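# Six arms sort coloured blocks onto matching tiles

## Task

Set every block on a tile whose colour matches it, with one full face resting on that tile and no tile holding more than one block. Each block must stay there without any robot supporting it, and at the end every gripper must have released and every arm must have pulled away.

## Robot and tools

Robots: arm1 to arm6 are identical i2rt Big YAM arms. Each has six joints, a two-finger gripper and a wrist camera (arm1_cam_wrist ... arm6_cam_wrist). room_a and room_b are fixed cameras in the room. The hand can reach roughly 1.0 m from the joint 1 axis. With joints 1 and 6 at 0 and the hand level and pointing forward, the wrist camera is above the hand and looks toward the fingertips.

Frame: there is a single shared scene frame. Its origin is on the floor and +z is up. The hand point is centred between the fingertips. The hand's z axis runs along the fingers, and the fingers open and close along its y axis. No foot poses are printed, so hand positions have to be inferred from images and joint angles.

execute_actions(actions, cameras): actions is a list holding zero or one action. The action is an object keyed by arm name ("arm1" to "arm6"). Each arm has its own entry of the form {"joints": {...}}, and you may include any subset of joint1_rad, joint2_rad, joint3_rad, joint4_rad, joint5_rad, joint6_rad (radians) and gripper_m (metres). Every value is an absolute target for that joint, not a change from the current angle. Ranges and done-tolerances:
- joint1_rad -2.879 to 2.879 (±0.045). Turns the arm about its foot; positive is counter-clockwise seen from above; 0 points the arm the way its foot faces.
- joint2_rad 0 to 3.141 (±0.14). Shoulder. At 0 the upper arm lies roughly level and points back; increasing it lifts the arm up and then forward.
- joint3_rad 0 to 3.019 (±0.09). Elbow. 0 folds the forearm onto the upper arm; larger values open it.
- joint4_rad -1.692 to 1.57 (±0.055). Hand pitch; positive tips the fingers up.
- joint5_rad -1.57 to 1.57 (±0.03). Sideways hand swing; positive goes to the arm's right.
- joint6_rad -2.094 to 2.094 (±0.035). Hand roll; positive is clockwise when viewed from behind the hand.
- gripper_m 0 to 0.093 (±0.003). Gap between the fingertips. Each finger pad can squeeze with roughly 50 to 62 N, and some grippers manage less.

All commanded motions begin together and may finish at different times. Joints move at different speeds, so the hand can sweep a wide arc between postures. cameras is a list of camera names, or "all". Leaving it out or passing null also means all cameras, and [] means none. Sending an empty actions list only reports state and images. Any unknown key or out-of-range number rejects the whole call and nothing moves. A joint you leave out may still be driving toward an earlier target.

wait(seconds): 0 to 10. Commands nothing new and returns the same state and images as an empty action.

zoom_image(camera, region): region is [x0, y0, x1, y1] in pixels of that camera's most recent full image, with the origin at the top-left corner. It can be no larger than 504 by 504. Only cameras that sent full images in the latest result can be zoomed.

finished_scene(scene): pass the current scene number. This ends the scene permanently, and the result tells you whether the goal was met. A reply with no tool call also ends things, so always finish through this tool.

Reading results: joint_positions lists the current angles. joint_status tells how each commanded joint ended:
- "off_target": the joint stopped short and may keep pushing.
- "contact_stop" or "time_out": the joint abandons its target and holds where it is. A joint that timed out may instead keep a target at most 0.375, 0.375, 0.113, 0.225, 0.075, 0.3 rad (joints 1 to 6) away and carry on pushing; on_its_own lists these.
- "not_followed": a safety check blocked that arm's targets. A "joint command not followed" line, often with a "cause:" line, comes with it. The gripper part of the command still runs. The blocked targets may be retried on later actions until they become valid or the path clears.

on_its_own describes what the joints do without your command, and "held at" there gives the held target, not the actual position. To stop a push, send the joint its reported position. A very small change in target may not move a joint at all. Joint torques are listed in joint order without the gripper. They are raw drive outputs, nonzero even in free air, and carry per-arm offsets, scaling errors and noise. The "pictures" line gives the order of the returned images.

Heat: holding loads or pushing heats the motors, and this continues while you think, because the arms keep executing the last command. At 85 °C a MOTOR HOT line appears. At 100 °C an OVER-TEMPERATURE FAULT drops the whole arm and its gripper until it cools, and named keys then read "limit_stop_at_motor_heat". Resend those targets afterwards.

Calibration: OpenCV conventions. Wrist cameras are fisheye, 504x504. room_a and room_b are pinhole+radial, 672x504. T_world_to_cam maps scene coordinates into the camera frame, in metres. Real cameras may differ slightly from the listed values. A wrist camera pose is computed from its arm's joint readings, so errors in those readings add to its error.

Cautions:
- A hard press between two arms fails the task, and a hard hit may too. Nothing in the state reports arm-to-arm contact, and the collision check ignores fingers, gripper housings and wrist cameras.
- Arms do not wait for one another.
- Never push blocks out of the work area or onto the floor.
- Avoid drops, slips, slams and hard pushing. The arms keep shoving against obstacles rather than stopping.
- Loose objects can occasionally be bumped by outside disturbances, so check placements before finishing.
- If one call reports a stop, any later motion, wait or finish calls in the same reply are skipped.
- At the end, open every gripper and move each arm well away from the blocks.

Each tool is called after ">>>" by a JSON object that holds its "api" and its "payload".

## Session

>>> {"api": "execute_actions", "payload": {"actions": []}}

Scene clock: 0.00 s.
Joint torques (N m, as the arm reports them, + toward a larger angle): no reading
arm1.joint_positions: joint1_rad=-0.715 joint2_rad=+0.584 joint3_rad=+1.626 joint4_rad=-1.586 joint5_rad=+0.045 joint6_rad=-0.267 gripper_m=+0.094
arm1.joint_status: not commanded
arm1.hand: x=-0.5822 y=-0.0779 z=+1.2846 quat_wxyz=(-0.276, -0.544, -0.684, +0.399) (m; scene frame)
arm2.joint_positions: joint1_rad=-0.066 joint2_rad=+0.396 joint3_rad=+1.652 joint4_rad=-1.542 joint5_rad=+0.149 joint6_rad=+0.463 gripper_m=+0.094
arm2.joint_status: not commanded
arm2.hand: x=-0.1195 y=+1.2582 z=+1.3467 quat_wxyz=(-0.216, +0.561, -0.563, -0.566) (m; scene frame)
arm3.joint_positions: joint1_rad=-0.696 joint2_rad=+0.569 joint3_rad=+1.544 joint4_rad=-1.490 joint5_rad=-0.197 joint6_rad=+0.416 gripper_m=+0.094
arm3.joint_status: not commanded
arm3.hand: x=+0.3672 y=-0.8028 z=+1.2789 quat_wxyz=(-0.460, -0.077, -0.858, -0.213) (m; scene frame)
arm4.joint_positions: joint1_rad=+0.174 joint2_rad=+0.583 joint3_rad=+1.489 joint4_rad=-1.224 joint5_rad=+0.237 joint6_rad=+0.684 gripper_m=+0.095
arm4.joint_status: not commanded
arm4.hand: x=-1.7793 y=-0.3899 z=+1.2793 quat_wxyz=(-0.467, -0.773, -0.241, +0.356) (m; scene frame)
arm5.joint_positions: joint1_rad=-0.701 joint2_rad=+0.636 joint3_rad=+1.684 joint4_rad=-1.283 joint5_rad=-0.197 joint6_rad=+0.689 gripper_m=+0.094
arm5.joint_status: not commanded
arm5.hand: x=+1.1514 y=+1.4109 z=+1.3422 quat_wxyz=(-0.449, +0.023, -0.781, -0.433) (m; scene frame)
arm6.joint_positions: joint1_rad=+0.117 joint2_rad=+0.618 joint3_rad=+1.376 joint4_rad=-1.582 joint5_rad=-0.088 joint6_rad=+0.408 gripper_m=+0.094
arm6.joint_status: not commanded
arm6.hand: x=+1.3100 y=-1.3859 z=+1.1615 quat_wxyz=(-0.288, +0.163, -0.916, -0.229) (m; scene frame)
pictures: arm1_cam_wrist, arm2_cam_wrist, arm3_cam_wrist, arm4_cam_wrist, arm5_cam_wrist, arm6_cam_wrist, room_a, room_b
Images, in order (width x height): arm1_cam_wrist 504x504, arm2_cam_wrist 504x504, arm3_cam_wrist 504x504, arm4_cam_wrist 504x504, arm5_cam_wrist 504x504, arm6_cam_wrist 504x504, room_a 672x504, room_b 672x504.

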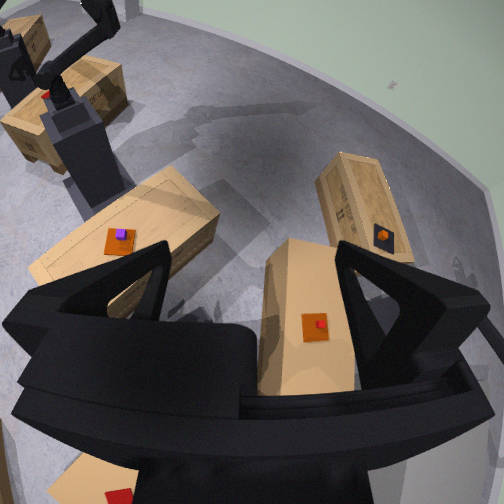

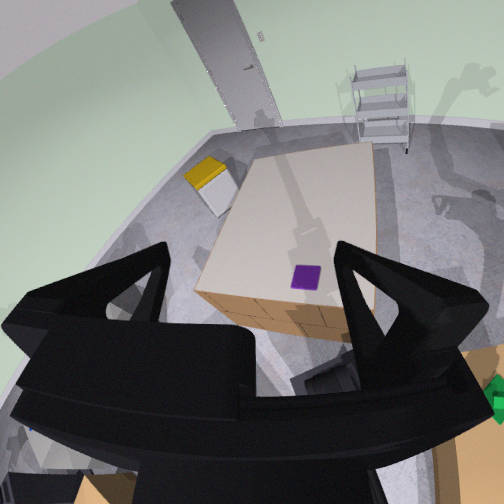

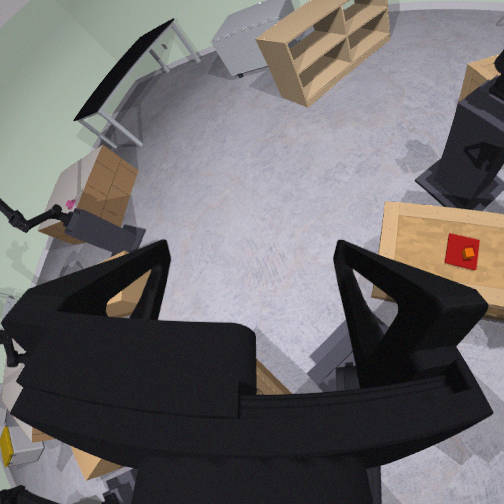

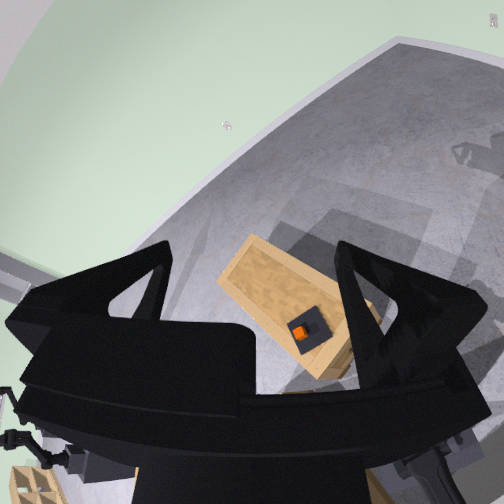

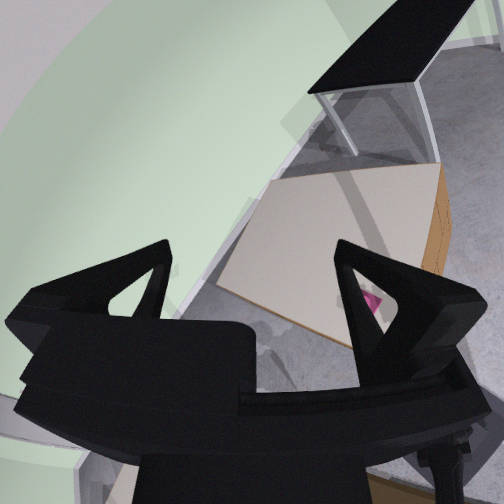

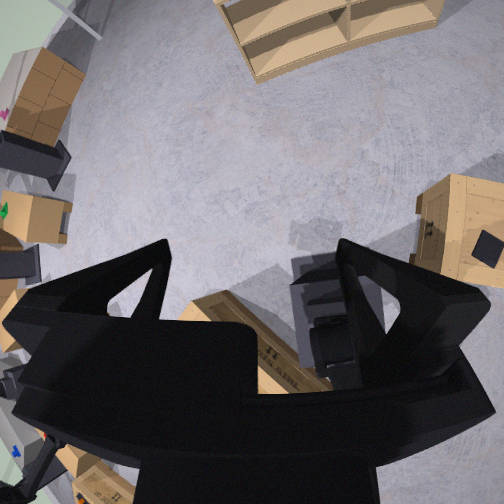

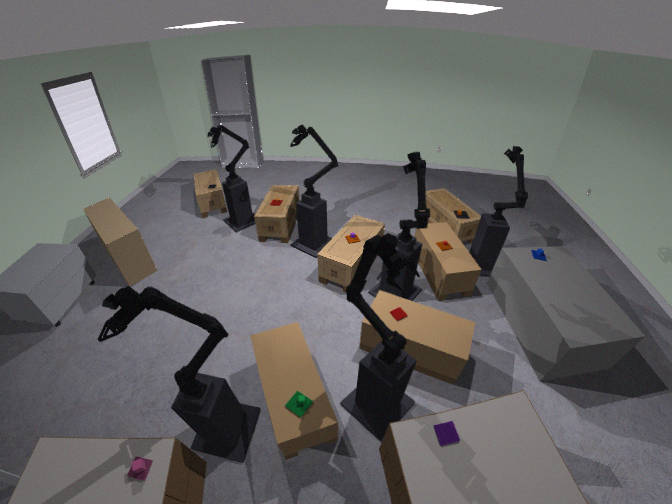

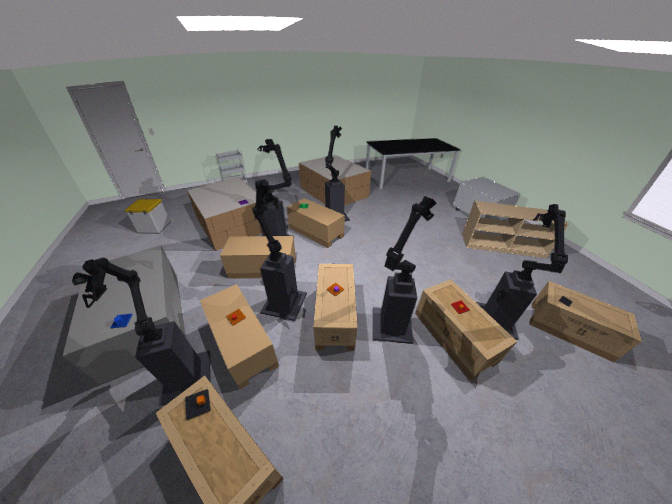

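>>> {"api": "zoom_image", "payload": {"camera": "room_a", "region": [180, 140, 580, 340]}}

>>> {"api": "zoom_image", "payload": {"camera": "room_b", "region": [60, 220, 360, 440]}}

>>> {"api": "zoom_image", "payload": {"camera": "room_b", "region": [300, 180, 640, 400]}}

>>> {"api": "zoom_image", "payload": {"camera": "room_a", "region": [90, 270, 520, 504]}}

>>> {"api": "execute_actions", "payload": {"actions": [{"arm1":{"joints":{"joint1_rad":0,"joint2_rad":1.2,"joint3_rad":1.2,"joint4_rad":-1.5,"joint5_rad":0,"joint6_rad":0}},"arm2":{"joints":{"joint1_rad":0,"joint2_rad":1.0,"joint3_rad":1.2,"joint4_rad":-1.5,"joint5_rad":0,"joint6_rad":0}},"arm3":{"joints":{"joint1_rad":0,"joint2_rad":1.2,"joint3_rad":1.0,"joint4_rad":-1.3,"joint5_rad":0,"joint6_rad":0}},"arm4":{"joints":{"joint1_rad":0,"joint2_rad":1.3,"joint3_rad":1.2,"joint4_rad":-1.4,"joint5_rad":0,"joint6_rad":0}},"arm5":{"joints":{"joint5_rad":0,"joint6_rad":0,"joint4_rad":-0.5}},"arm6":{"joints":{"joint5_rad":0,"joint6_rad":0}}}]}}

Region (180, 140, 580, 340) of room_a's 672x504 image, scaled by 1.260, with more detail than that image has.

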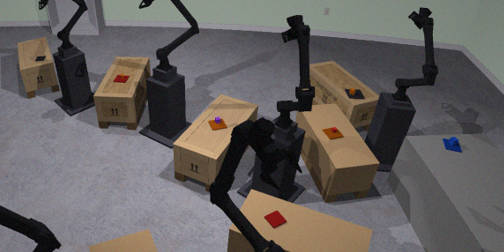

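Region (60, 220, 360, 440) of room_b's 672x504 image, scaled by 1.680, with more detail than that image has; it fills the top 370 rows of this view, and the rest is white.

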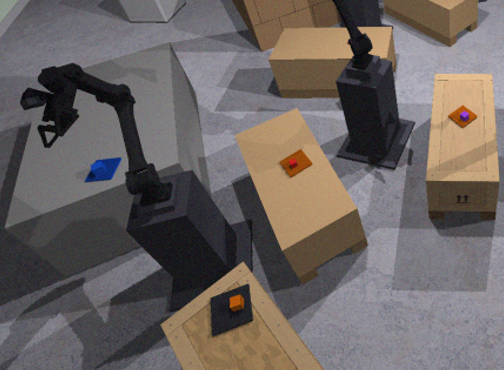

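Region (300, 180, 640, 400) of room_b's 672x504 image, scaled by 1.482, with more detail than that image has; it fills the top 326 rows of this view, and the rest is white.

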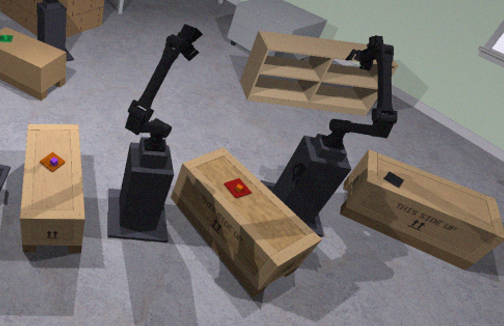

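Region (90, 270, 520, 504) of room_a's 672x504 image, scaled by 1.172, with more detail than that image has; it fills the top 274 rows of this view, and the rest is white.

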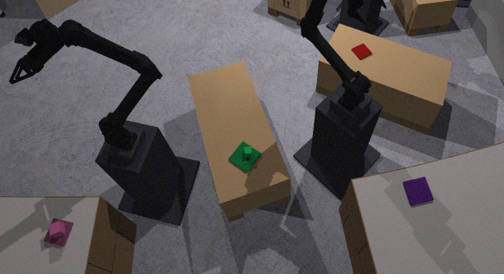

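Scene clock: 8.17 s.
Joint torques (N m, as the arm reports them, + toward a larger angle): arm1=[  1.33 -10.56   9.71   0.92   0.05   0.2 ] | arm2=[ 1.41 -1.59 11.92  1.36 -0.16 -0.12] | arm3=[-0.67 -8.38 12.09 -0.08 -0.01 -0.09] | arm4=[ -2.13 -11.84  10.6    0.54  -0.23  -0.25] | arm5=[ 0.71  5.05  6.77  1.73  0.07 -0.18] | arm6=[ 0.44  2.44  7.86  1.54  0.19 -0.1 ]
arm1.joint_positions: joint1_rad=-0.002 joint2_rad=+1.206 joint3_rad=+1.181 joint4_rad=-1.504 joint5_rad=+0.000 joint6_rad=-0.012 gripper_m=+0.094
arm1.joint_status: all done
arm1.hand: x=-0.3516 y=-0.1890 z=+0.9381 quat_wxyz=(-0.016, -0.417, -0.909, +0.002) (m; scene frame)
arm2.joint_positions: joint1_rad=-0.011 joint2_rad=+0.998 joint3_rad=+1.181 joint4_rad=-1.505 joint5_rad=+0.003 joint6_rad=+0.015 gripper_m=+0.094
arm2.joint_status: all done
arm2.hand: x=-0.2973 y=+1.4565 z=+1.0341 quat_wxyz=(-0.061, +0.880, -0.457, -0.117) (m; scene frame)
arm3.joint_positions: joint1_rad=-0.001 joint2_rad=+1.205 joint3_rad=+0.972 joint4_rad=-1.302 joint5_rad=-0.001 joint6_rad=+0.011 gripper_m=+0.094
arm3.joint_status: all done
arm3.hand: x=+0.4333 y=-0.6163 z=+0.8645 quat_wxyz=(-0.015, +0.391, -0.920, -0.007) (m; scene frame)
arm4.joint_positions: joint1_rad=+0.005 joint2_rad=+1.310 joint3_rad=+1.178 joint4_rad=-1.390 joint5_rad=+0.005 joint6_rad=+0.007 gripper_m=+0.095
arm4.joint_status: all done
arm4.hand: x=-1.8160 y=-0.5517 z=+0.8753 quat_wxyz=(-0.015, -0.799, -0.602, +0.014) (m; scene frame)
arm5.joint_positions: joint1_rad=-0.701 joint2_rad=+0.636 joint3_rad=+1.684 joint4_rad=-0.517 joint5_rad=-0.003 joint6_rad=+0.014 gripper_m=+0.094
arm5.joint_status: all done
arm5.hand: x=+1.1497 y=+1.3692 z=+1.5229 quat_wxyz=(-0.829, +0.141, -0.474, -0.262) (m; scene frame)
arm6.joint_positions: joint1_rad=+0.117 joint2_rad=+0.618 joint3_rad=+1.376 joint4_rad=-1.582 joint5_rad=-0.003 joint6_rad=+0.012 gripper_m=+0.094
arm6.joint_status: all done
arm6.hand: x=+1.3199 y=-1.3964 z=+1.1611 quat_wxyz=(-0.342, +0.326, -0.872, -0.131) (m; scene frame)
pictures: arm1_cam_wrist, arm2_cam_wrist, arm3_cam_wrist, arm4_cam_wrist, arm5_cam_wrist, arm6_cam_wrist, room_a, room_b
camera_calibration (this result's frames):
arm1_cam_wrist: T_world_to_cam=[[-0.752302, -0.658207, -0.0283795, -0.362212], [-0.560513, 0.616815, 0.552598, -0.593427], [-0.346219, 0.431627, -0.832965, 0.865244], [0, 0, 0, 1]] pos_world=[-0.305552, -0.245838, 1.03836]
arm2_cam_wrist: T_world_to_cam=[[0.820967, 0.570976, 0.000119044, -0.589054], [0.535307, -0.769753, 0.347746, 0.92771], [0.198646, -0.285424, -0.937589, 1.57353], [0, 0, 0, 1]] pos_world=[-0.325592, 1.49957, 1.15279]
arm3_cam_wrist: T_world_to_cam=[[0.733792, -0.679287, -0.0108578, -0.727776], [-0.558855, -0.61263, 0.558897, -0.615783], [-0.386303, -0.404046, -0.829166, 0.757438], [0, 0, 0, 1]] pos_world=[0.482503, -0.565577, 0.964299]
arm4_cam_wrist: T_world_to_cam=[[-0.9618, 0.273151, -0.0181623, -1.57749], [0.217313, 0.802165, 0.556153, 0.357396], [0.166483, 0.530961, -0.830881, 1.44411], [0, 0, 0, 1]] pos_world=[-1.83531, -0.622563, 0.972463]
arm5_cam_wrist: T_world_to_cam=[[0.567611, -0.823276, -0.00590125, 0.479969], [-0.0827081, -0.049889, -0.995324, 1.68677], [0.819132, 0.565445, -0.0964091, -1.44364], [0, 0, 0, 1]] pos_world=[1.04961, 1.2956, 1.54253]
arm6_cam_wrist: T_world_to_cam=[[0.655791, -0.754942, 0.000857256, -1.9229], [-0.750759, -0.652276, -0.104392, 0.203548], [0.079369, 0.0678157, -0.994536, 1.26253], [0, 0, 0, 1]] pos_world=[1.31363, -1.40453, 1.27853]
Images, in order (width x height): arm1_cam_wrist 504x504, arm2_cam_wrist 504x504, arm3_cam_wrist 504x504, arm4_cam_wrist 504x504, arm5_cam_wrist 504x504, arm6_cam_wrist 504x504, room_a 672x504, room_b 672x504.

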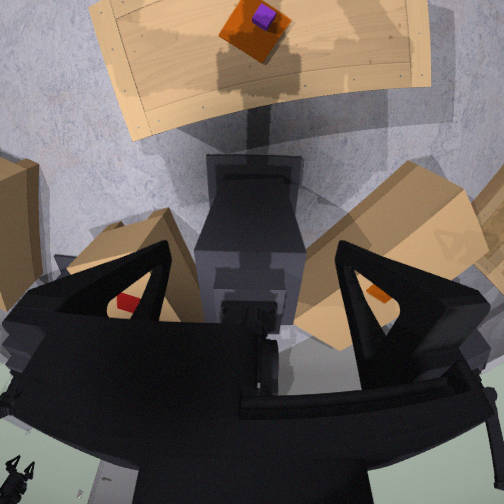

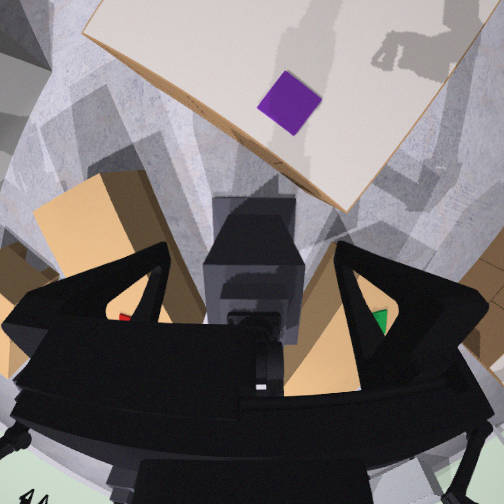

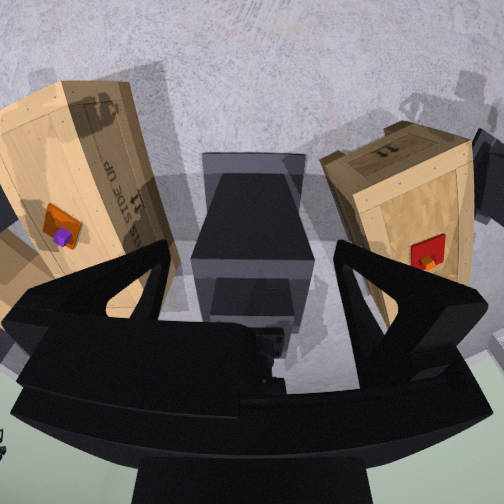

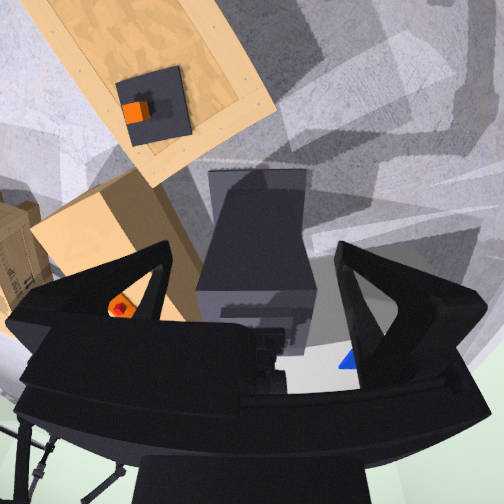

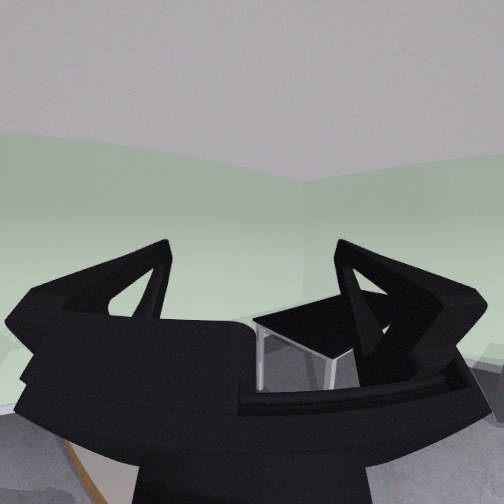

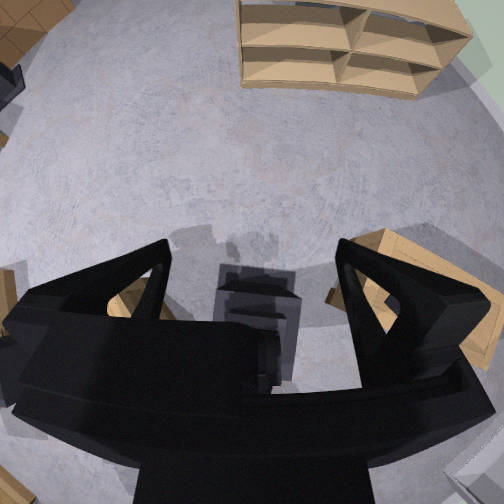

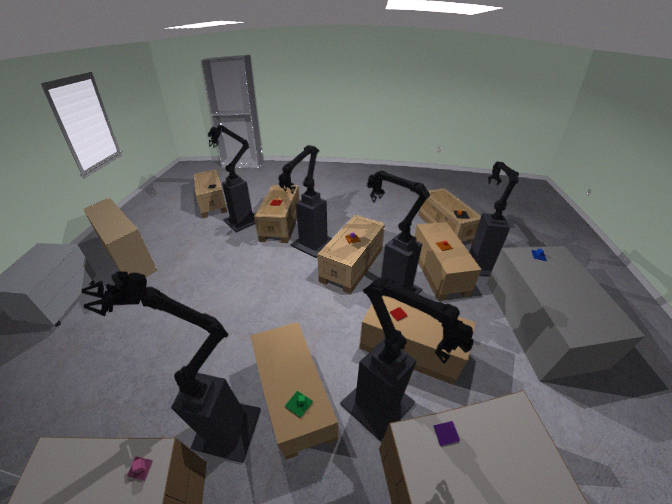

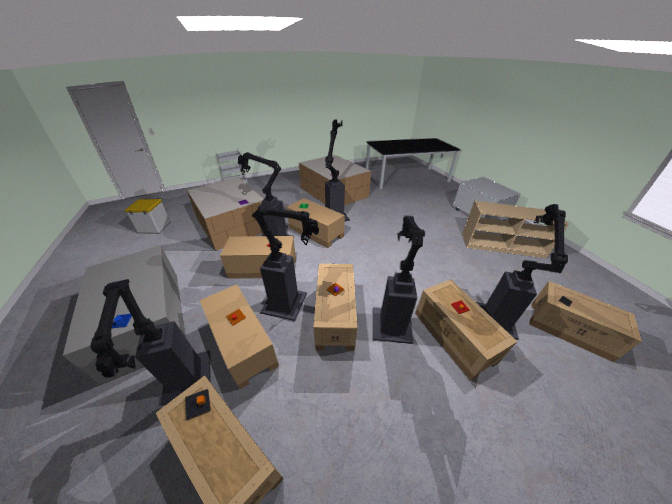

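>>> {"api": "execute_actions", "payload": {"actions": [{"arm1":{"joints":{"joint2_rad":2.2,"joint3_rad":1.7,"joint4_rad":-1.0}},"arm2":{"joints":{"joint1_rad":2.07,"joint2_rad":1.2,"joint3_rad":1.2}},"arm3":{"joints":{"joint1_rad":-1.6,"joint2_rad":2.1,"joint3_rad":1.5,"joint4_rad":-0.9}},"arm4":{"joints":{"joint1_rad":0.56,"joint2_rad":2.0,"joint3_rad":1.3,"joint4_rad":-0.8}}}], "cameras": ["arm1_cam_wrist","arm2_cam_wrist","arm3_cam_wrist","arm4_cam_wrist"]}}

Scene clock: 24.60 s.
Joint torques (N m, as the arm reports them, + toward a larger angle): arm1=[  1.38 -27.22   8.98   1.09   0.05   0.19] | arm2=[ 0.66 -5.8  11.86  0.97 -0.03 -0.1 ] | arm3=[ -0.42 -20.7    8.76  -0.27  -0.11  -0.06] | arm4=[ -1.7  -19.81   8.     1.24  -0.06  -0.23] | arm5=[ 0.85  5.14  6.82  1.74  0.07 -0.19] | arm6=[ 0.31  2.38  7.94  1.56  0.19 -0.09]
arm1.joint_positions: joint1_rad=-0.002 joint2_rad=+2.214 joint3_rad=+1.674 joint4_rad=-1.012 joint5_rad=+0.000 joint6_rad=-0.012 gripper_m=+0.094
arm1.joint_status: all done
arm1.hand: x=-0.1623 y=-0.4092 z=+0.6323 quat_wxyz=(-0.006, -0.417, -0.909, -0.003) (m; scene frame)
arm2.joint_positions: joint1_rad=+2.063 joint2_rad=+1.212 joint3_rad=+1.181 joint4_rad=-1.505 joint5_rad=+0.000 joint6_rad=+0.013 gripper_m=+0.094
arm2.joint_status: all done
arm2.hand: x=-0.2632 y=+0.8958 z=+0.9613 quat_wxyz=(+0.002, +0.848, +0.530, -0.015) (m; scene frame)
arm3.joint_positions: joint1_rad=-1.607 joint2_rad=+2.117 joint3_rad=+1.490 joint4_rad=-0.897 joint5_rad=+0.001 joint6_rad=+0.008 gripper_m=+0.094
arm3.joint_status: all done
arm3.hand: x=+0.6257 y=-1.2826 z=+0.6406 quat_wxyz=(-0.021, -0.389, -0.921, +0.012) (m; scene frame)
arm4.joint_positions: joint1_rad=+0.563 joint2_rad=+2.015 joint3_rad=+1.284 joint4_rad=-0.811 joint5_rad=+0.001 joint6_rad=+0.005 gripper_m=+0.095
arm4.joint_status: all done
arm4.hand: x=-1.5588 y=-0.7004 z=+0.6024 quat_wxyz=(-0.015, -0.601, -0.799, +0.004) (m; scene frame)
arm5.joint_positions: joint1_rad=-0.701 joint2_rad=+0.636 joint3_rad=+1.684 joint4_rad=-0.517 joint5_rad=-0.003 joint6_rad=+0.014 gripper_m=+0.094
arm5.joint_status: not commanded
arm5.hand: x=+1.1497 y=+1.3692 z=+1.5229 quat_wxyz=(-0.829, +0.141, -0.474, -0.261) (m; scene frame)
arm6.joint_positions: joint1_rad=+0.117 joint2_rad=+0.618 joint3_rad=+1.376 joint4_rad=-1.582 joint5_rad=-0.003 joint6_rad=+0.012 gripper_m=+0.094
arm6.joint_status: not commanded
arm6.hand: x=+1.3199 y=-1.3964 z=+1.1611 quat_wxyz=(-0.342, +0.326, -0.872, -0.131) (m; scene frame)
pictures: arm1_cam_wrist, arm2_cam_wrist, arm3_cam_wrist, arm4_cam_wrist
camera_calibration (this result's frames):
arm1_cam_wrist: T_world_to_cam=[[-0.75256, -0.657893, -0.0288231, -0.373073], [-0.552522, 0.607001, 0.571199, -0.197013], [-0.358293, 0.445787, -0.820305, 0.766936], [0, 0, 0, 1]] pos_world=[-0.114826, -0.467745, 0.730902]
arm2_cam_wrist: T_world_to_cam=[[-0.897165, 0.441453, 0.0146763, -0.647132], [0.373735, 0.740994, 0.557898, -1.09468], [0.235411, 0.506011, -0.82978, 0.535581], [0, 0, 0, 1]] pos_world=[-0.297545, 0.825819, 1.06463]
arm3_cam_wrist: T_world_to_cam=[[-0.702272, -0.711896, -0.00431081, -0.471472], [-0.598081, 0.586689, 0.545981, 0.779755], [-0.386152, 0.386005, -0.837787, 1.39566], [0, 0, 0, 1]] pos_world=[0.674192, -1.33184, 0.741499]
arm4_cam_wrist: T_world_to_cam=[[-0.95996, -0.279113, -0.0239189, -1.67493], [-0.243061, 0.787422, 0.566469, -0.161554], [-0.139275, 0.549602, -0.823736, 0.785646], [0, 0, 0, 1]] pos_world=[-1.53772, -0.772077, 0.698618]
Images, in order (width x height): arm1_cam_wrist 504x504, arm2_cam_wrist 504x504, arm3_cam_wrist 504x504, arm4_cam_wrist 504x504.

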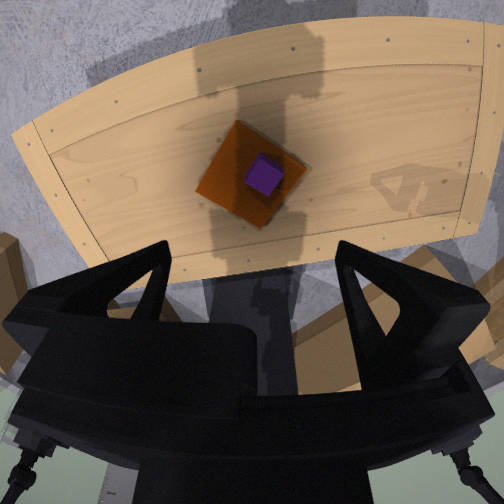

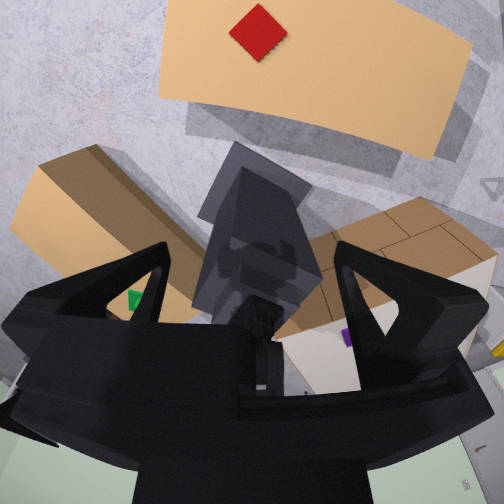

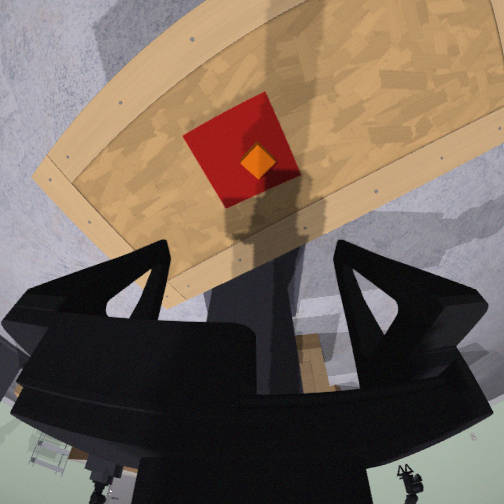

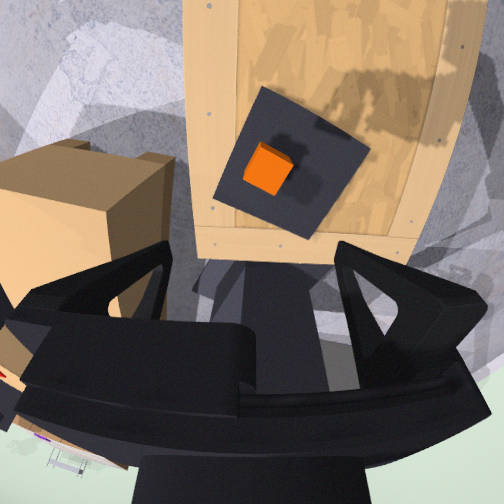

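>>> {"api": "execute_actions", "payload": {"actions": [{"arm1":{"joints":{"joint1_rad":-0.03,"joint2_rad":2.417,"joint3_rad":1.68,"joint4_rad":-0.79,"joint6_rad":0.5}},"arm3":{"joints":{"joint1_rad":-1.62,"joint2_rad":2.40,"joint3_rad":1.58,"joint4_rad":-0.72,"joint6_rad":0.78}},"arm4":{"joints":{"joint1_rad":0.54,"joint2_rad":2.25,"joint3_rad":1.356,"joint4_rad":-0.64,"joint6_rad":0.38}}}], "cameras": ["arm1_cam_wrist","arm3_cam_wrist","arm4_cam_wrist"]}}

Scene clock: 39.83 s.
Joint torques (N m, as the arm reports them, + toward a larger angle): arm1=[  0.66 -28.23   6.69   1.22   0.11   0.19] | arm2=[ 0.81 -5.76 11.82  0.95 -0.03 -0.1 ] | arm3=[ -1.89 -22.51   7.89   0.22  -0.03   0.14] | arm4=[ -2.05 -21.23   6.77   1.13  -0.02  -0.11] | arm5=[ 0.82  5.    6.82  1.74  0.08 -0.18] | arm6=[ 0.17  2.32  8.03  1.56  0.17 -0.1 ]
arm1.joint_positions: joint1_rad=-0.020 joint2_rad=+2.431 joint3_rad=+1.670 joint4_rad=-0.806 joint5_rad=+0.000 joint6_rad=+0.488 gripper_m=+0.094
arm1.joint_status: all done
arm1.hand: x=-0.1737 y=-0.4103 z=+0.4985 quat_wxyz=(+0.002, -0.635, -0.772, -0.006) (m; scene frame)
arm2.joint_positions: joint1_rad=+2.063 joint2_rad=+1.212 joint3_rad=+1.181 joint4_rad=-1.505 joint5_rad=+0.000 joint6_rad=+0.013 gripper_m=+0.094
arm2.joint_status: not commanded
arm2.hand: x=-0.2632 y=+0.8958 z=+0.9613 quat_wxyz=(+0.002, +0.848, +0.530, -0.015) (m; scene frame)
arm3.joint_positions: joint1_rad=-1.608 joint2_rad=+2.420 joint3_rad=+1.560 joint4_rad=-0.732 joint5_rad=+0.001 joint6_rad=+0.769 gripper_m=+0.094
arm3.joint_status: all done
arm3.hand: x=+0.6228 y=-1.2815 z=+0.4855 quat_wxyz=(+0.011, -0.704, -0.710, +0.002) (m; scene frame)
arm4.joint_positions: joint1_rad=+0.546 joint2_rad=+2.265 joint3_rad=+1.339 joint4_rad=-0.650 joint5_rad=+0.001 joint6_rad=+0.373 gripper_m=+0.095
arm4.joint_status: all done
arm4.hand: x=-1.5641 y=-0.7098 z=+0.4868 quat_wxyz=(+0.000, -0.743, -0.669, -0.006) (m; scene frame)
arm5.joint_positions: joint1_rad=-0.701 joint2_rad=+0.636 joint3_rad=+1.684 joint4_rad=-0.517 joint5_rad=-0.003 joint6_rad=+0.014 gripper_m=+0.094
arm5.joint_status: not commanded
arm5.hand: x=+1.1497 y=+1.3692 z=+1.5229 quat_wxyz=(-0.829, +0.141, -0.474, -0.261) (m; scene frame)
arm6.joint_positions: joint1_rad=+0.117 joint2_rad=+0.618 joint3_rad=+1.376 joint4_rad=-1.582 joint5_rad=-0.003 joint6_rad=+0.012 gripper_m=+0.094
arm6.joint_status: not commanded
arm6.hand: x=+1.3199 y=-1.3964 z=+1.1611 quat_wxyz=(-0.342, +0.326, -0.872, -0.131) (m; scene frame)
pictures: arm1_cam_wrist, arm3_cam_wrist, arm4_cam_wrist
camera_calibration (this result's frames):
arm1_cam_wrist: T_world_to_cam=[[-0.979626, -0.199328, -0.0245267, -0.23966], [-0.175442, 0.789938, 0.587552, 0.00615122], [-0.0977411, 0.579884, -0.808814, 0.748148], [0, 0, 0, 1]] pos_world=[-0.160573, -0.486469, 0.59562]
arm3_cam_wrist: T_world_to_cam=[[-0.99954, -0.0291994, 0.00820598, 0.580569], [-0.0185762, 0.803217, 0.595397, 0.754577], [-0.0239764, 0.594971, -0.803389, 1.28971], [0, 0, 0, 1]] pos_world=[0.625242, -1.35648, 0.582101]
arm4_cam_wrist: T_world_to_cam=[[-0.994538, 0.102195, -0.0212059, -1.47014], [0.0694182, 0.799398, 0.596778, 0.392516], [0.0779397, 0.592047, -0.802126, 1.0542], [0, 0, 0, 1]] pos_world=[-1.57152, -0.787673, 0.580182]
Images, in order (width x height): arm1_cam_wrist 504x504, arm3_cam_wrist 504x504, arm4_cam_wrist 504x504.

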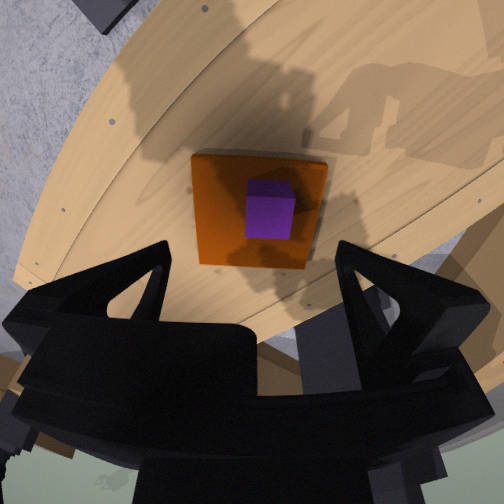

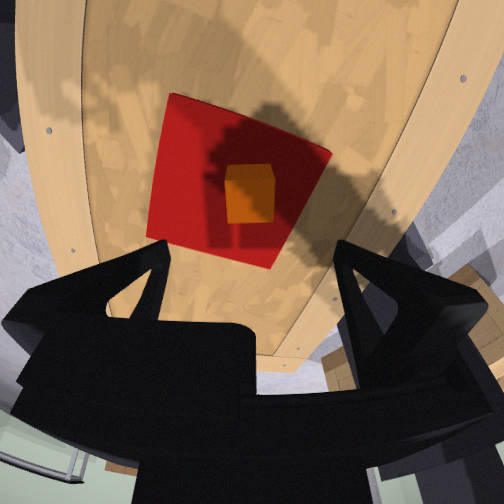

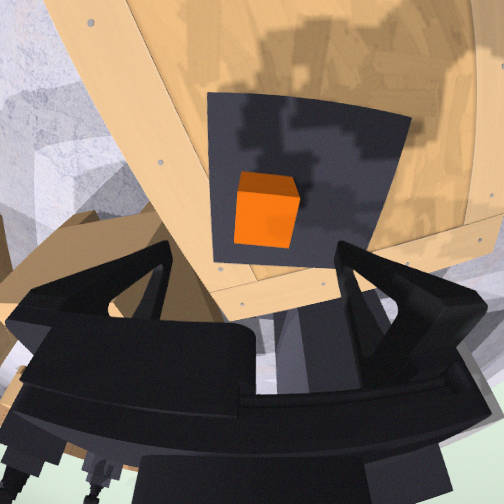

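>>> {"api": "execute_actions", "payload": {"actions": [{"arm1":{"joints":{"joint1_rad":-0.045,"joint2_rad":2.548,"joint3_rad":1.705,"joint4_rad":-0.675}},"arm3":{"joints":{"joint2_rad":2.54,"joint3_rad":1.645,"joint4_rad":-0.625}},"arm4":{"joints":{"joint2_rad":2.40,"joint3_rad":1.407,"joint4_rad":-0.535}}}], "cameras": ["arm1_cam_wrist","arm3_cam_wrist","arm4_cam_wrist"]}}

Scene clock: 49.37 s.
Joint torques (N m, as the arm reports them, + toward a larger angle): arm1=[  0.4  -26.52   7.19   1.18   0.09   0.19] | arm2=[ 0.88 -5.84 11.79  0.93 -0.04 -0.1 ] | arm3=[ -1.93 -21.42   7.1    0.2   -0.04   0.13] | arm4=[ -2.02 -21.69   5.63   1.12  -0.01  -0.11] | arm5=[ 0.73  5.09  6.8   1.75  0.08 -0.18] | arm6=[ 0.43  2.53  7.93  1.54  0.19 -0.1 ]
arm1.joint_positions: joint1_rad=-0.034 joint2_rad=+2.543 joint3_rad=+1.680 joint4_rad=-0.690 joint5_rad=+0.000 joint6_rad=+0.488 gripper_m=+0.094
arm1.joint_status: all done
arm1.hand: x=-0.1836 y=-0.4110 z=+0.4336 quat_wxyz=(-0.005, -0.641, -0.768, -0.004) (m; scene frame)
arm2.joint_positions: joint1_rad=+2.063 joint2_rad=+1.212 joint3_rad=+1.181 joint4_rad=-1.505 joint5_rad=+0.000 joint6_rad=+0.013 gripper_m=+0.094
arm2.joint_status: not commanded
arm2.hand: x=-0.2632 y=+0.8958 z=+0.9613 quat_wxyz=(+0.002, +0.848, +0.530, -0.015) (m; scene frame)
arm3.joint_positions: joint1_rad=-1.608 joint2_rad=+2.544 joint3_rad=+1.631 joint4_rad=-0.636 joint5_rad=+0.001 joint6_rad=+0.770 gripper_m=+0.094
arm3.joint_status: all done
arm3.hand: x=+0.6348 y=-1.2939 z=+0.4306 quat_wxyz=(-0.011, -0.704, -0.710, +0.003) (m; scene frame)
arm4.joint_positions: joint1_rad=+0.546 joint2_rad=+2.417 joint3_rad=+1.396 joint4_rad=-0.543 joint5_rad=+0.001 joint6_rad=+0.373 gripper_m=+0.095
arm4.joint_status: all done
arm4.hand: x=-1.5614 y=-0.7163 z=+0.4189 quat_wxyz=(-0.006, -0.743, -0.669, -0.004) (m; scene frame)
arm5.joint_positions: joint1_rad=-0.701 joint2_rad=+0.636 joint3_rad=+1.684 joint4_rad=-0.517 joint5_rad=-0.003 joint6_rad=+0.014 gripper_m=+0.094
arm5.joint_status: not commanded
arm5.hand: x=+1.1497 y=+1.3692 z=+1.5229 quat_wxyz=(-0.829, +0.141, -0.474, -0.261) (m; scene frame)
arm6.joint_positions: joint1_rad=+0.117 joint2_rad=+0.618 joint3_rad=+1.376 joint4_rad=-1.582 joint5_rad=-0.003 joint6_rad=+0.012 gripper_m=+0.094
arm6.joint_status: not commanded
arm6.hand: x=+1.3199 y=-1.3964 z=+1.1611 quat_wxyz=(-0.342, +0.326, -0.872, -0.131) (m; scene frame)
pictures: arm1_cam_wrist, arm3_cam_wrist, arm4_cam_wrist
camera_calibration (this result's frames):
arm1_cam_wrist: T_world_to_cam=[[-0.982126, -0.185652, -0.03103, -0.243112], [-0.169263, 0.798976, 0.577051, 0.0525724], [-0.0823383, 0.571988, -0.816119, 0.69784], [0, 0, 0, 1]] pos_world=[-0.172409, -0.486294, 0.531639]
arm3_cam_wrist: T_world_to_cam=[[-0.99935, -0.028806, -0.0216922, 0.605935], [-0.0360321, 0.82142, 0.569184, 0.843453], [0.00142246, 0.569596, -0.821924, 1.21229], [0, 0, 0, 1]] pos_world=[0.634208, -1.36589, 0.529474]
arm4_cam_wrist: T_world_to_cam=[[-0.994411, 0.102454, -0.0254892, -1.46607], [0.0679859, 0.806112, 0.587844, 0.444412], [0.0807743, 0.582826, -0.808572, 1.0039], [0, 0, 0, 1]] pos_world=[-1.56918, -0.793142, 0.513114]
Images, in order (width x height): arm1_cam_wrist 504x504, arm3_cam_wrist 504x504, arm4_cam_wrist 504x504.

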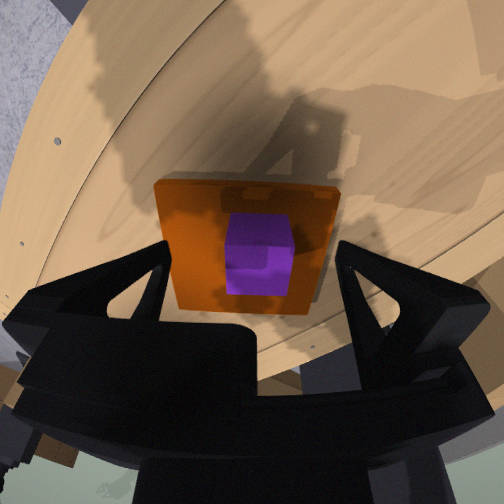

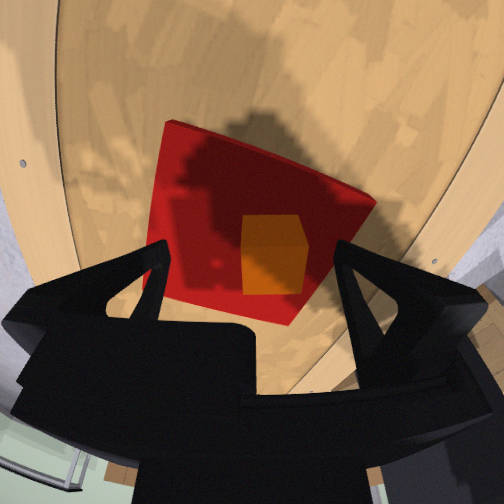

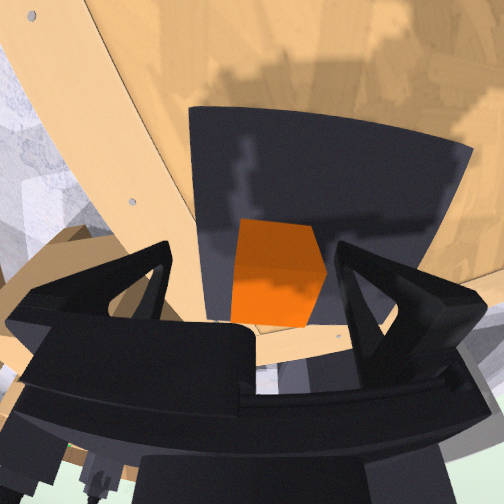

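>>> {"api": "execute_actions", "payload": {"actions": [{"arm1":{"joints":{"joint2_rad":2.576}},"arm3":{"joints":{"joint2_rad":2.575}},"arm4":{"joints":{"joint1_rad":0.522,"joint2_rad":2.427}}}], "cameras": ["arm1_cam_wrist","arm3_cam_wrist","arm4_cam_wrist"]}}

Scene clock: 52.50 s.
Joint torques (N m, as the arm reports them, + toward a larger angle): arm1=[  0.28 -24.04   7.17   1.25   0.1    0.19] | arm2=[ 0.95 -5.79 11.85  0.94 -0.04 -0.1 ] | arm3=[ -1.92 -19.78   6.91   0.19  -0.04   0.12] | arm4=[ -1.91 -20.03   5.62   1.11  -0.03  -0.12] | arm5=[ 0.71  5.09  6.82  1.7   0.07 -0.18] | arm6=[ 0.3   2.4   7.93  1.46  0.19 -0.1 ]
arm1.joint_positions: joint1_rad=-0.034 joint2_rad=+2.543 joint3_rad=+1.680 joint4_rad=-0.690 joint5_rad=+0.000 joint6_rad=+0.488 gripper_m=+0.094
arm1.joint_status: all done
arm1.hand: x=-0.1836 y=-0.4110 z=+0.4336 quat_wxyz=(-0.005, -0.641, -0.768, -0.004) (m; scene frame)
arm2.joint_positions: joint1_rad=+2.063 joint2_rad=+1.212 joint3_rad=+1.181 joint4_rad=-1.505 joint5_rad=+0.000 joint6_rad=+0.013 gripper_m=+0.094
arm2.joint_status: not commanded
arm2.hand: x=-0.2632 y=+0.8958 z=+0.9613 quat_wxyz=(+0.002, +0.848, +0.530, -0.015) (m; scene frame)
arm3.joint_positions: joint1_rad=-1.608 joint2_rad=+2.558 joint3_rad=+1.631 joint4_rad=-0.636 joint5_rad=+0.001 joint6_rad=+0.770 gripper_m=+0.094
arm3.joint_status: all done
arm3.hand: x=+0.6309 y=-1.2900 z=+0.4223 quat_wxyz=(-0.004, -0.704, -0.710, +0.003) (m; scene frame)
arm4.joint_positions: joint1_rad=+0.527 joint2_rad=+2.417 joint3_rad=+1.396 joint4_rad=-0.543 joint5_rad=+0.001 joint6_rad=+0.373 gripper_m=+0.095
arm4.joint_status: all done
arm4.hand: x=-1.5716 y=-0.7190 z=+0.4188 quat_wxyz=(-0.006, -0.750, -0.662, -0.004) (m; scene frame)
arm5.joint_positions: joint1_rad=-0.701 joint2_rad=+0.636 joint3_rad=+1.684 joint4_rad=-0.517 joint5_rad=-0.003 joint6_rad=+0.014 gripper_m=+0.094
arm5.joint_status: not commanded
arm5.hand: x=+1.1497 y=+1.3692 z=+1.5229 quat_wxyz=(-0.829, +0.141, -0.474, -0.261) (m; scene frame)
arm6.joint_positions: joint1_rad=+0.117 joint2_rad=+0.618 joint3_rad=+1.376 joint4_rad=-1.582 joint5_rad=-0.003 joint6_rad=+0.012 gripper_m=+0.094
arm6.joint_status: not commanded
arm6.hand: x=+1.3199 y=-1.3964 z=+1.1611 quat_wxyz=(-0.342, +0.326, -0.872, -0.131) (m; scene frame)
pictures: arm1_cam_wrist, arm3_cam_wrist, arm4_cam_wrist
camera_calibration (this result's frames):
arm1_cam_wrist: T_world_to_cam=[[-0.982126, -0.185652, -0.03103, -0.243112], [-0.169263, 0.798976, 0.577051, 0.0525724], [-0.0823383, 0.571988, -0.816119, 0.69784], [0, 0, 0, 1]] pos_world=[-0.172409, -0.486294, 0.531639]
arm3_cam_wrist: T_world_to_cam=[[-0.999518, -0.0285853, -0.0120721, 0.598261], [-0.030305, 0.81566, 0.577737, 0.830133], [-0.00666804, 0.577824, -0.816134, 1.2165], [0, 0, 0, 1]] pos_world=[0.631242, -1.36293, 0.520454]
arm4_cam_wrist: T_world_to_cam=[[-0.992278, 0.121406, -0.0253913, -1.45898], [0.0833887, 0.804536, 0.588021, 0.470343], [0.0918174, 0.581363, -0.808447, 1.02243], [0, 0, 0, 1]] pos_world=[-1.58082, -0.795683, 0.512967]
Images, in order (width x height): arm1_cam_wrist 504x504, arm3_cam_wrist 504x504, arm4_cam_wrist 504x504.

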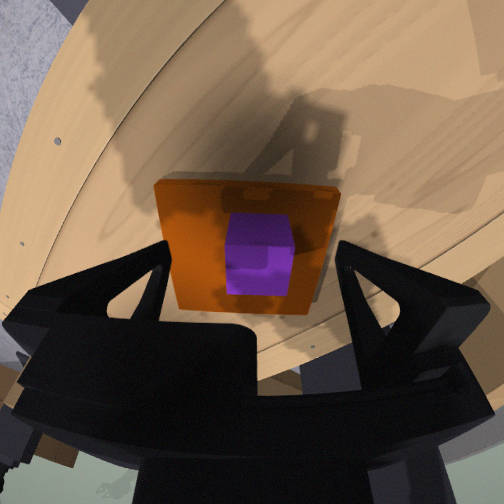

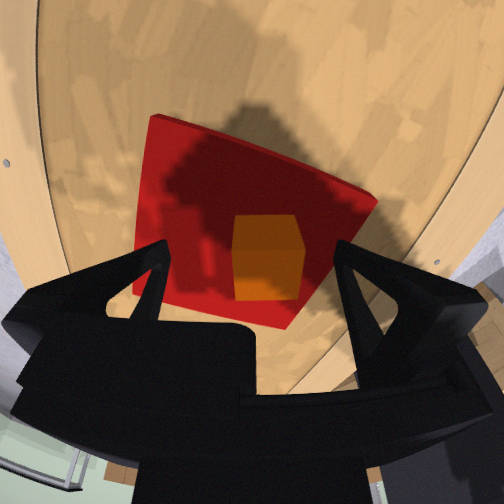

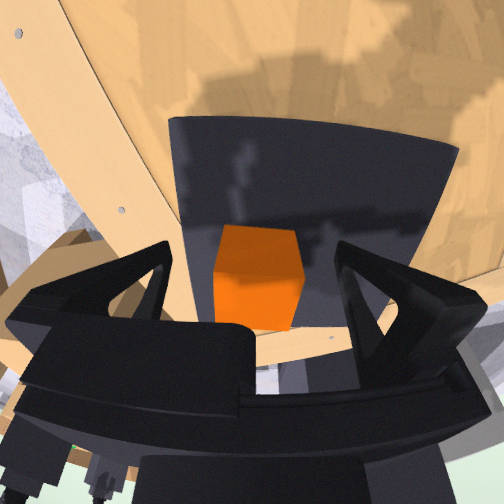

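>>> {"api": "execute_actions", "payload": {"actions": [{"arm1":{"joints":{"joint2_rad":2.6}},"arm3":{"joints":{"joint2_rad":2.595}},"arm4":{"joints":{"joint3_rad":1.365}}}], "cameras": ["arm1_cam_wrist","arm3_cam_wrist","arm4_cam_wrist"]}}

Scene clock: 54.97 s.
Joint torques (N m, as the arm reports them, + toward a larger angle): arm1=[  0.45 -24.64   7.04   1.16   0.1    0.19] | arm2=[ 0.94 -5.68 11.79  0.92 -0.03 -0.1 ] | arm3=[ -1.76 -19.4    6.74   0.17   0.01   0.11] | arm4=[ -1.85 -20.03   4.7    0.93  -0.01  -0.12] | arm5=[ 0.69  5.08  6.8   1.73  0.07 -0.18] | arm6=[ 0.33  2.21  7.9   1.58  0.19 -0.11]
arm1.joint_positions: joint1_rad=-0.034 joint2_rad=+2.576 joint3_rad=+1.680 joint4_rad=-0.690 joint5_rad=+0.000 joint6_rad=+0.488 gripper_m=+0.094
arm1.joint_status: all done
arm1.hand: x=-0.1915 y=-0.4006 z=+0.4139 quat_wxyz=(+0.011, -0.641, -0.768, -0.008) (m; scene frame)
arm2.joint_positions: joint1_rad=+2.063 joint2_rad=+1.212 joint3_rad=+1.181 joint4_rad=-1.505 joint5_rad=+0.000 joint6_rad=+0.013 gripper_m=+0.094
arm2.joint_status: not commanded
arm2.hand: x=-0.2632 y=+0.8958 z=+0.9613 quat_wxyz=(+0.002, +0.848, +0.530, -0.015) (m; scene frame)
arm3.joint_positions: joint1_rad=-1.610 joint2_rad=+2.571 joint3_rad=+1.632 joint4_rad=-0.635 joint5_rad=+0.000 joint6_rad=+0.772 gripper_m=+0.094
arm3.joint_status: all done
arm3.hand: x=+0.6271 y=-1.2874 z=+0.4151 quat_wxyz=(+0.001, -0.705, -0.709, +0.002) (m; scene frame)
arm4.joint_positions: joint1_rad=+0.527 joint2_rad=+2.423 joint3_rad=+1.361 joint4_rad=-0.542 joint5_rad=+0.001 joint6_rad=+0.373 gripper_m=+0.095
arm4.joint_status: all done
arm4.hand: x=-1.5769 y=-0.6977 z=+0.4093 quat_wxyz=(+0.012, -0.749, -0.662, -0.013) (m; scene frame)
arm5.joint_positions: joint1_rad=-0.701 joint2_rad=+0.636 joint3_rad=+1.684 joint4_rad=-0.517 joint5_rad=-0.003 joint6_rad=+0.014 gripper_m=+0.094
arm5.joint_status: not commanded
arm5.hand: x=+1.1497 y=+1.3692 z=+1.5229 quat_wxyz=(-0.829, +0.141, -0.474, -0.261) (m; scene frame)
arm6.joint_positions: joint1_rad=+0.117 joint2_rad=+0.618 joint3_rad=+1.376 joint4_rad=-1.582 joint5_rad=-0.003 joint6_rad=+0.012 gripper_m=+0.094
arm6.joint_status: not commanded
arm6.hand: x=+1.3199 y=-1.3964 z=+1.1611 quat_wxyz=(-0.342, +0.326, -0.872, -0.131) (m; scene frame)
pictures: arm1_cam_wrist, arm3_cam_wrist, arm4_cam_wrist
camera_calibration (this result's frames):
arm1_cam_wrist: T_world_to_cam=[[-0.982542, -0.185377, -0.0156809, -0.255924], [-0.157429, 0.783567, 0.601031, 0.0404354], [-0.0991304, 0.593007, -0.799072, 0.673306], [0, 0, 0, 1]] pos_world=[-0.178345, -0.478402, 0.509704]
arm3_cam_wrist: T_world_to_cam=[[-0.99968, -0.0246574, -0.00565221, 0.596957], [-0.0233014, 0.810562, 0.58519, 0.818032], [-0.0098478, 0.585134, -0.810877, 1.2184], [0, 0, 0, 1]] pos_world=[0.627826, -1.36127, 0.512639]
arm4_cam_wrist: T_world_to_cam=[[-0.992514, 0.121618, -0.0111442, -1.47312], [0.0888443, 0.781627, 0.617386, 0.439799], [0.0837956, 0.611774, -0.786581, 1.00255], [0, 0, 0, 1]] pos_world=[-1.58518, -0.777938, 0.500646]
Images, in order (width x height): arm1_cam_wrist 504x504, arm3_cam_wrist 504x504, arm4_cam_wrist 504x504.

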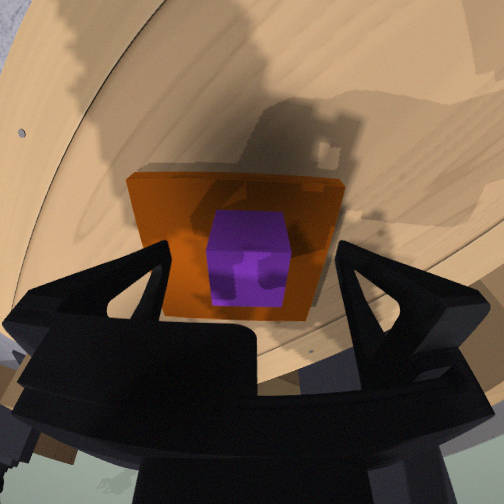

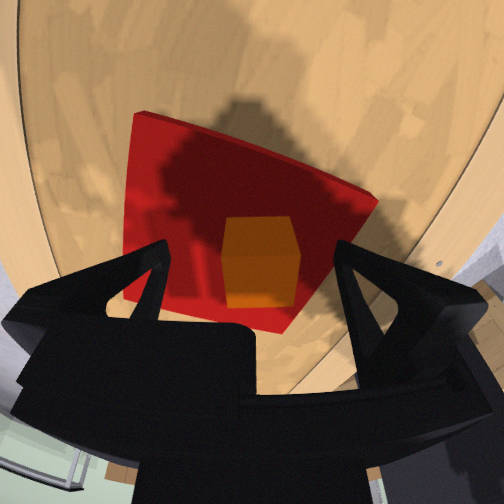

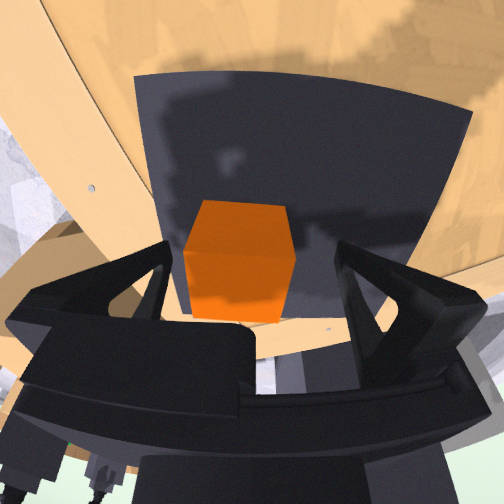

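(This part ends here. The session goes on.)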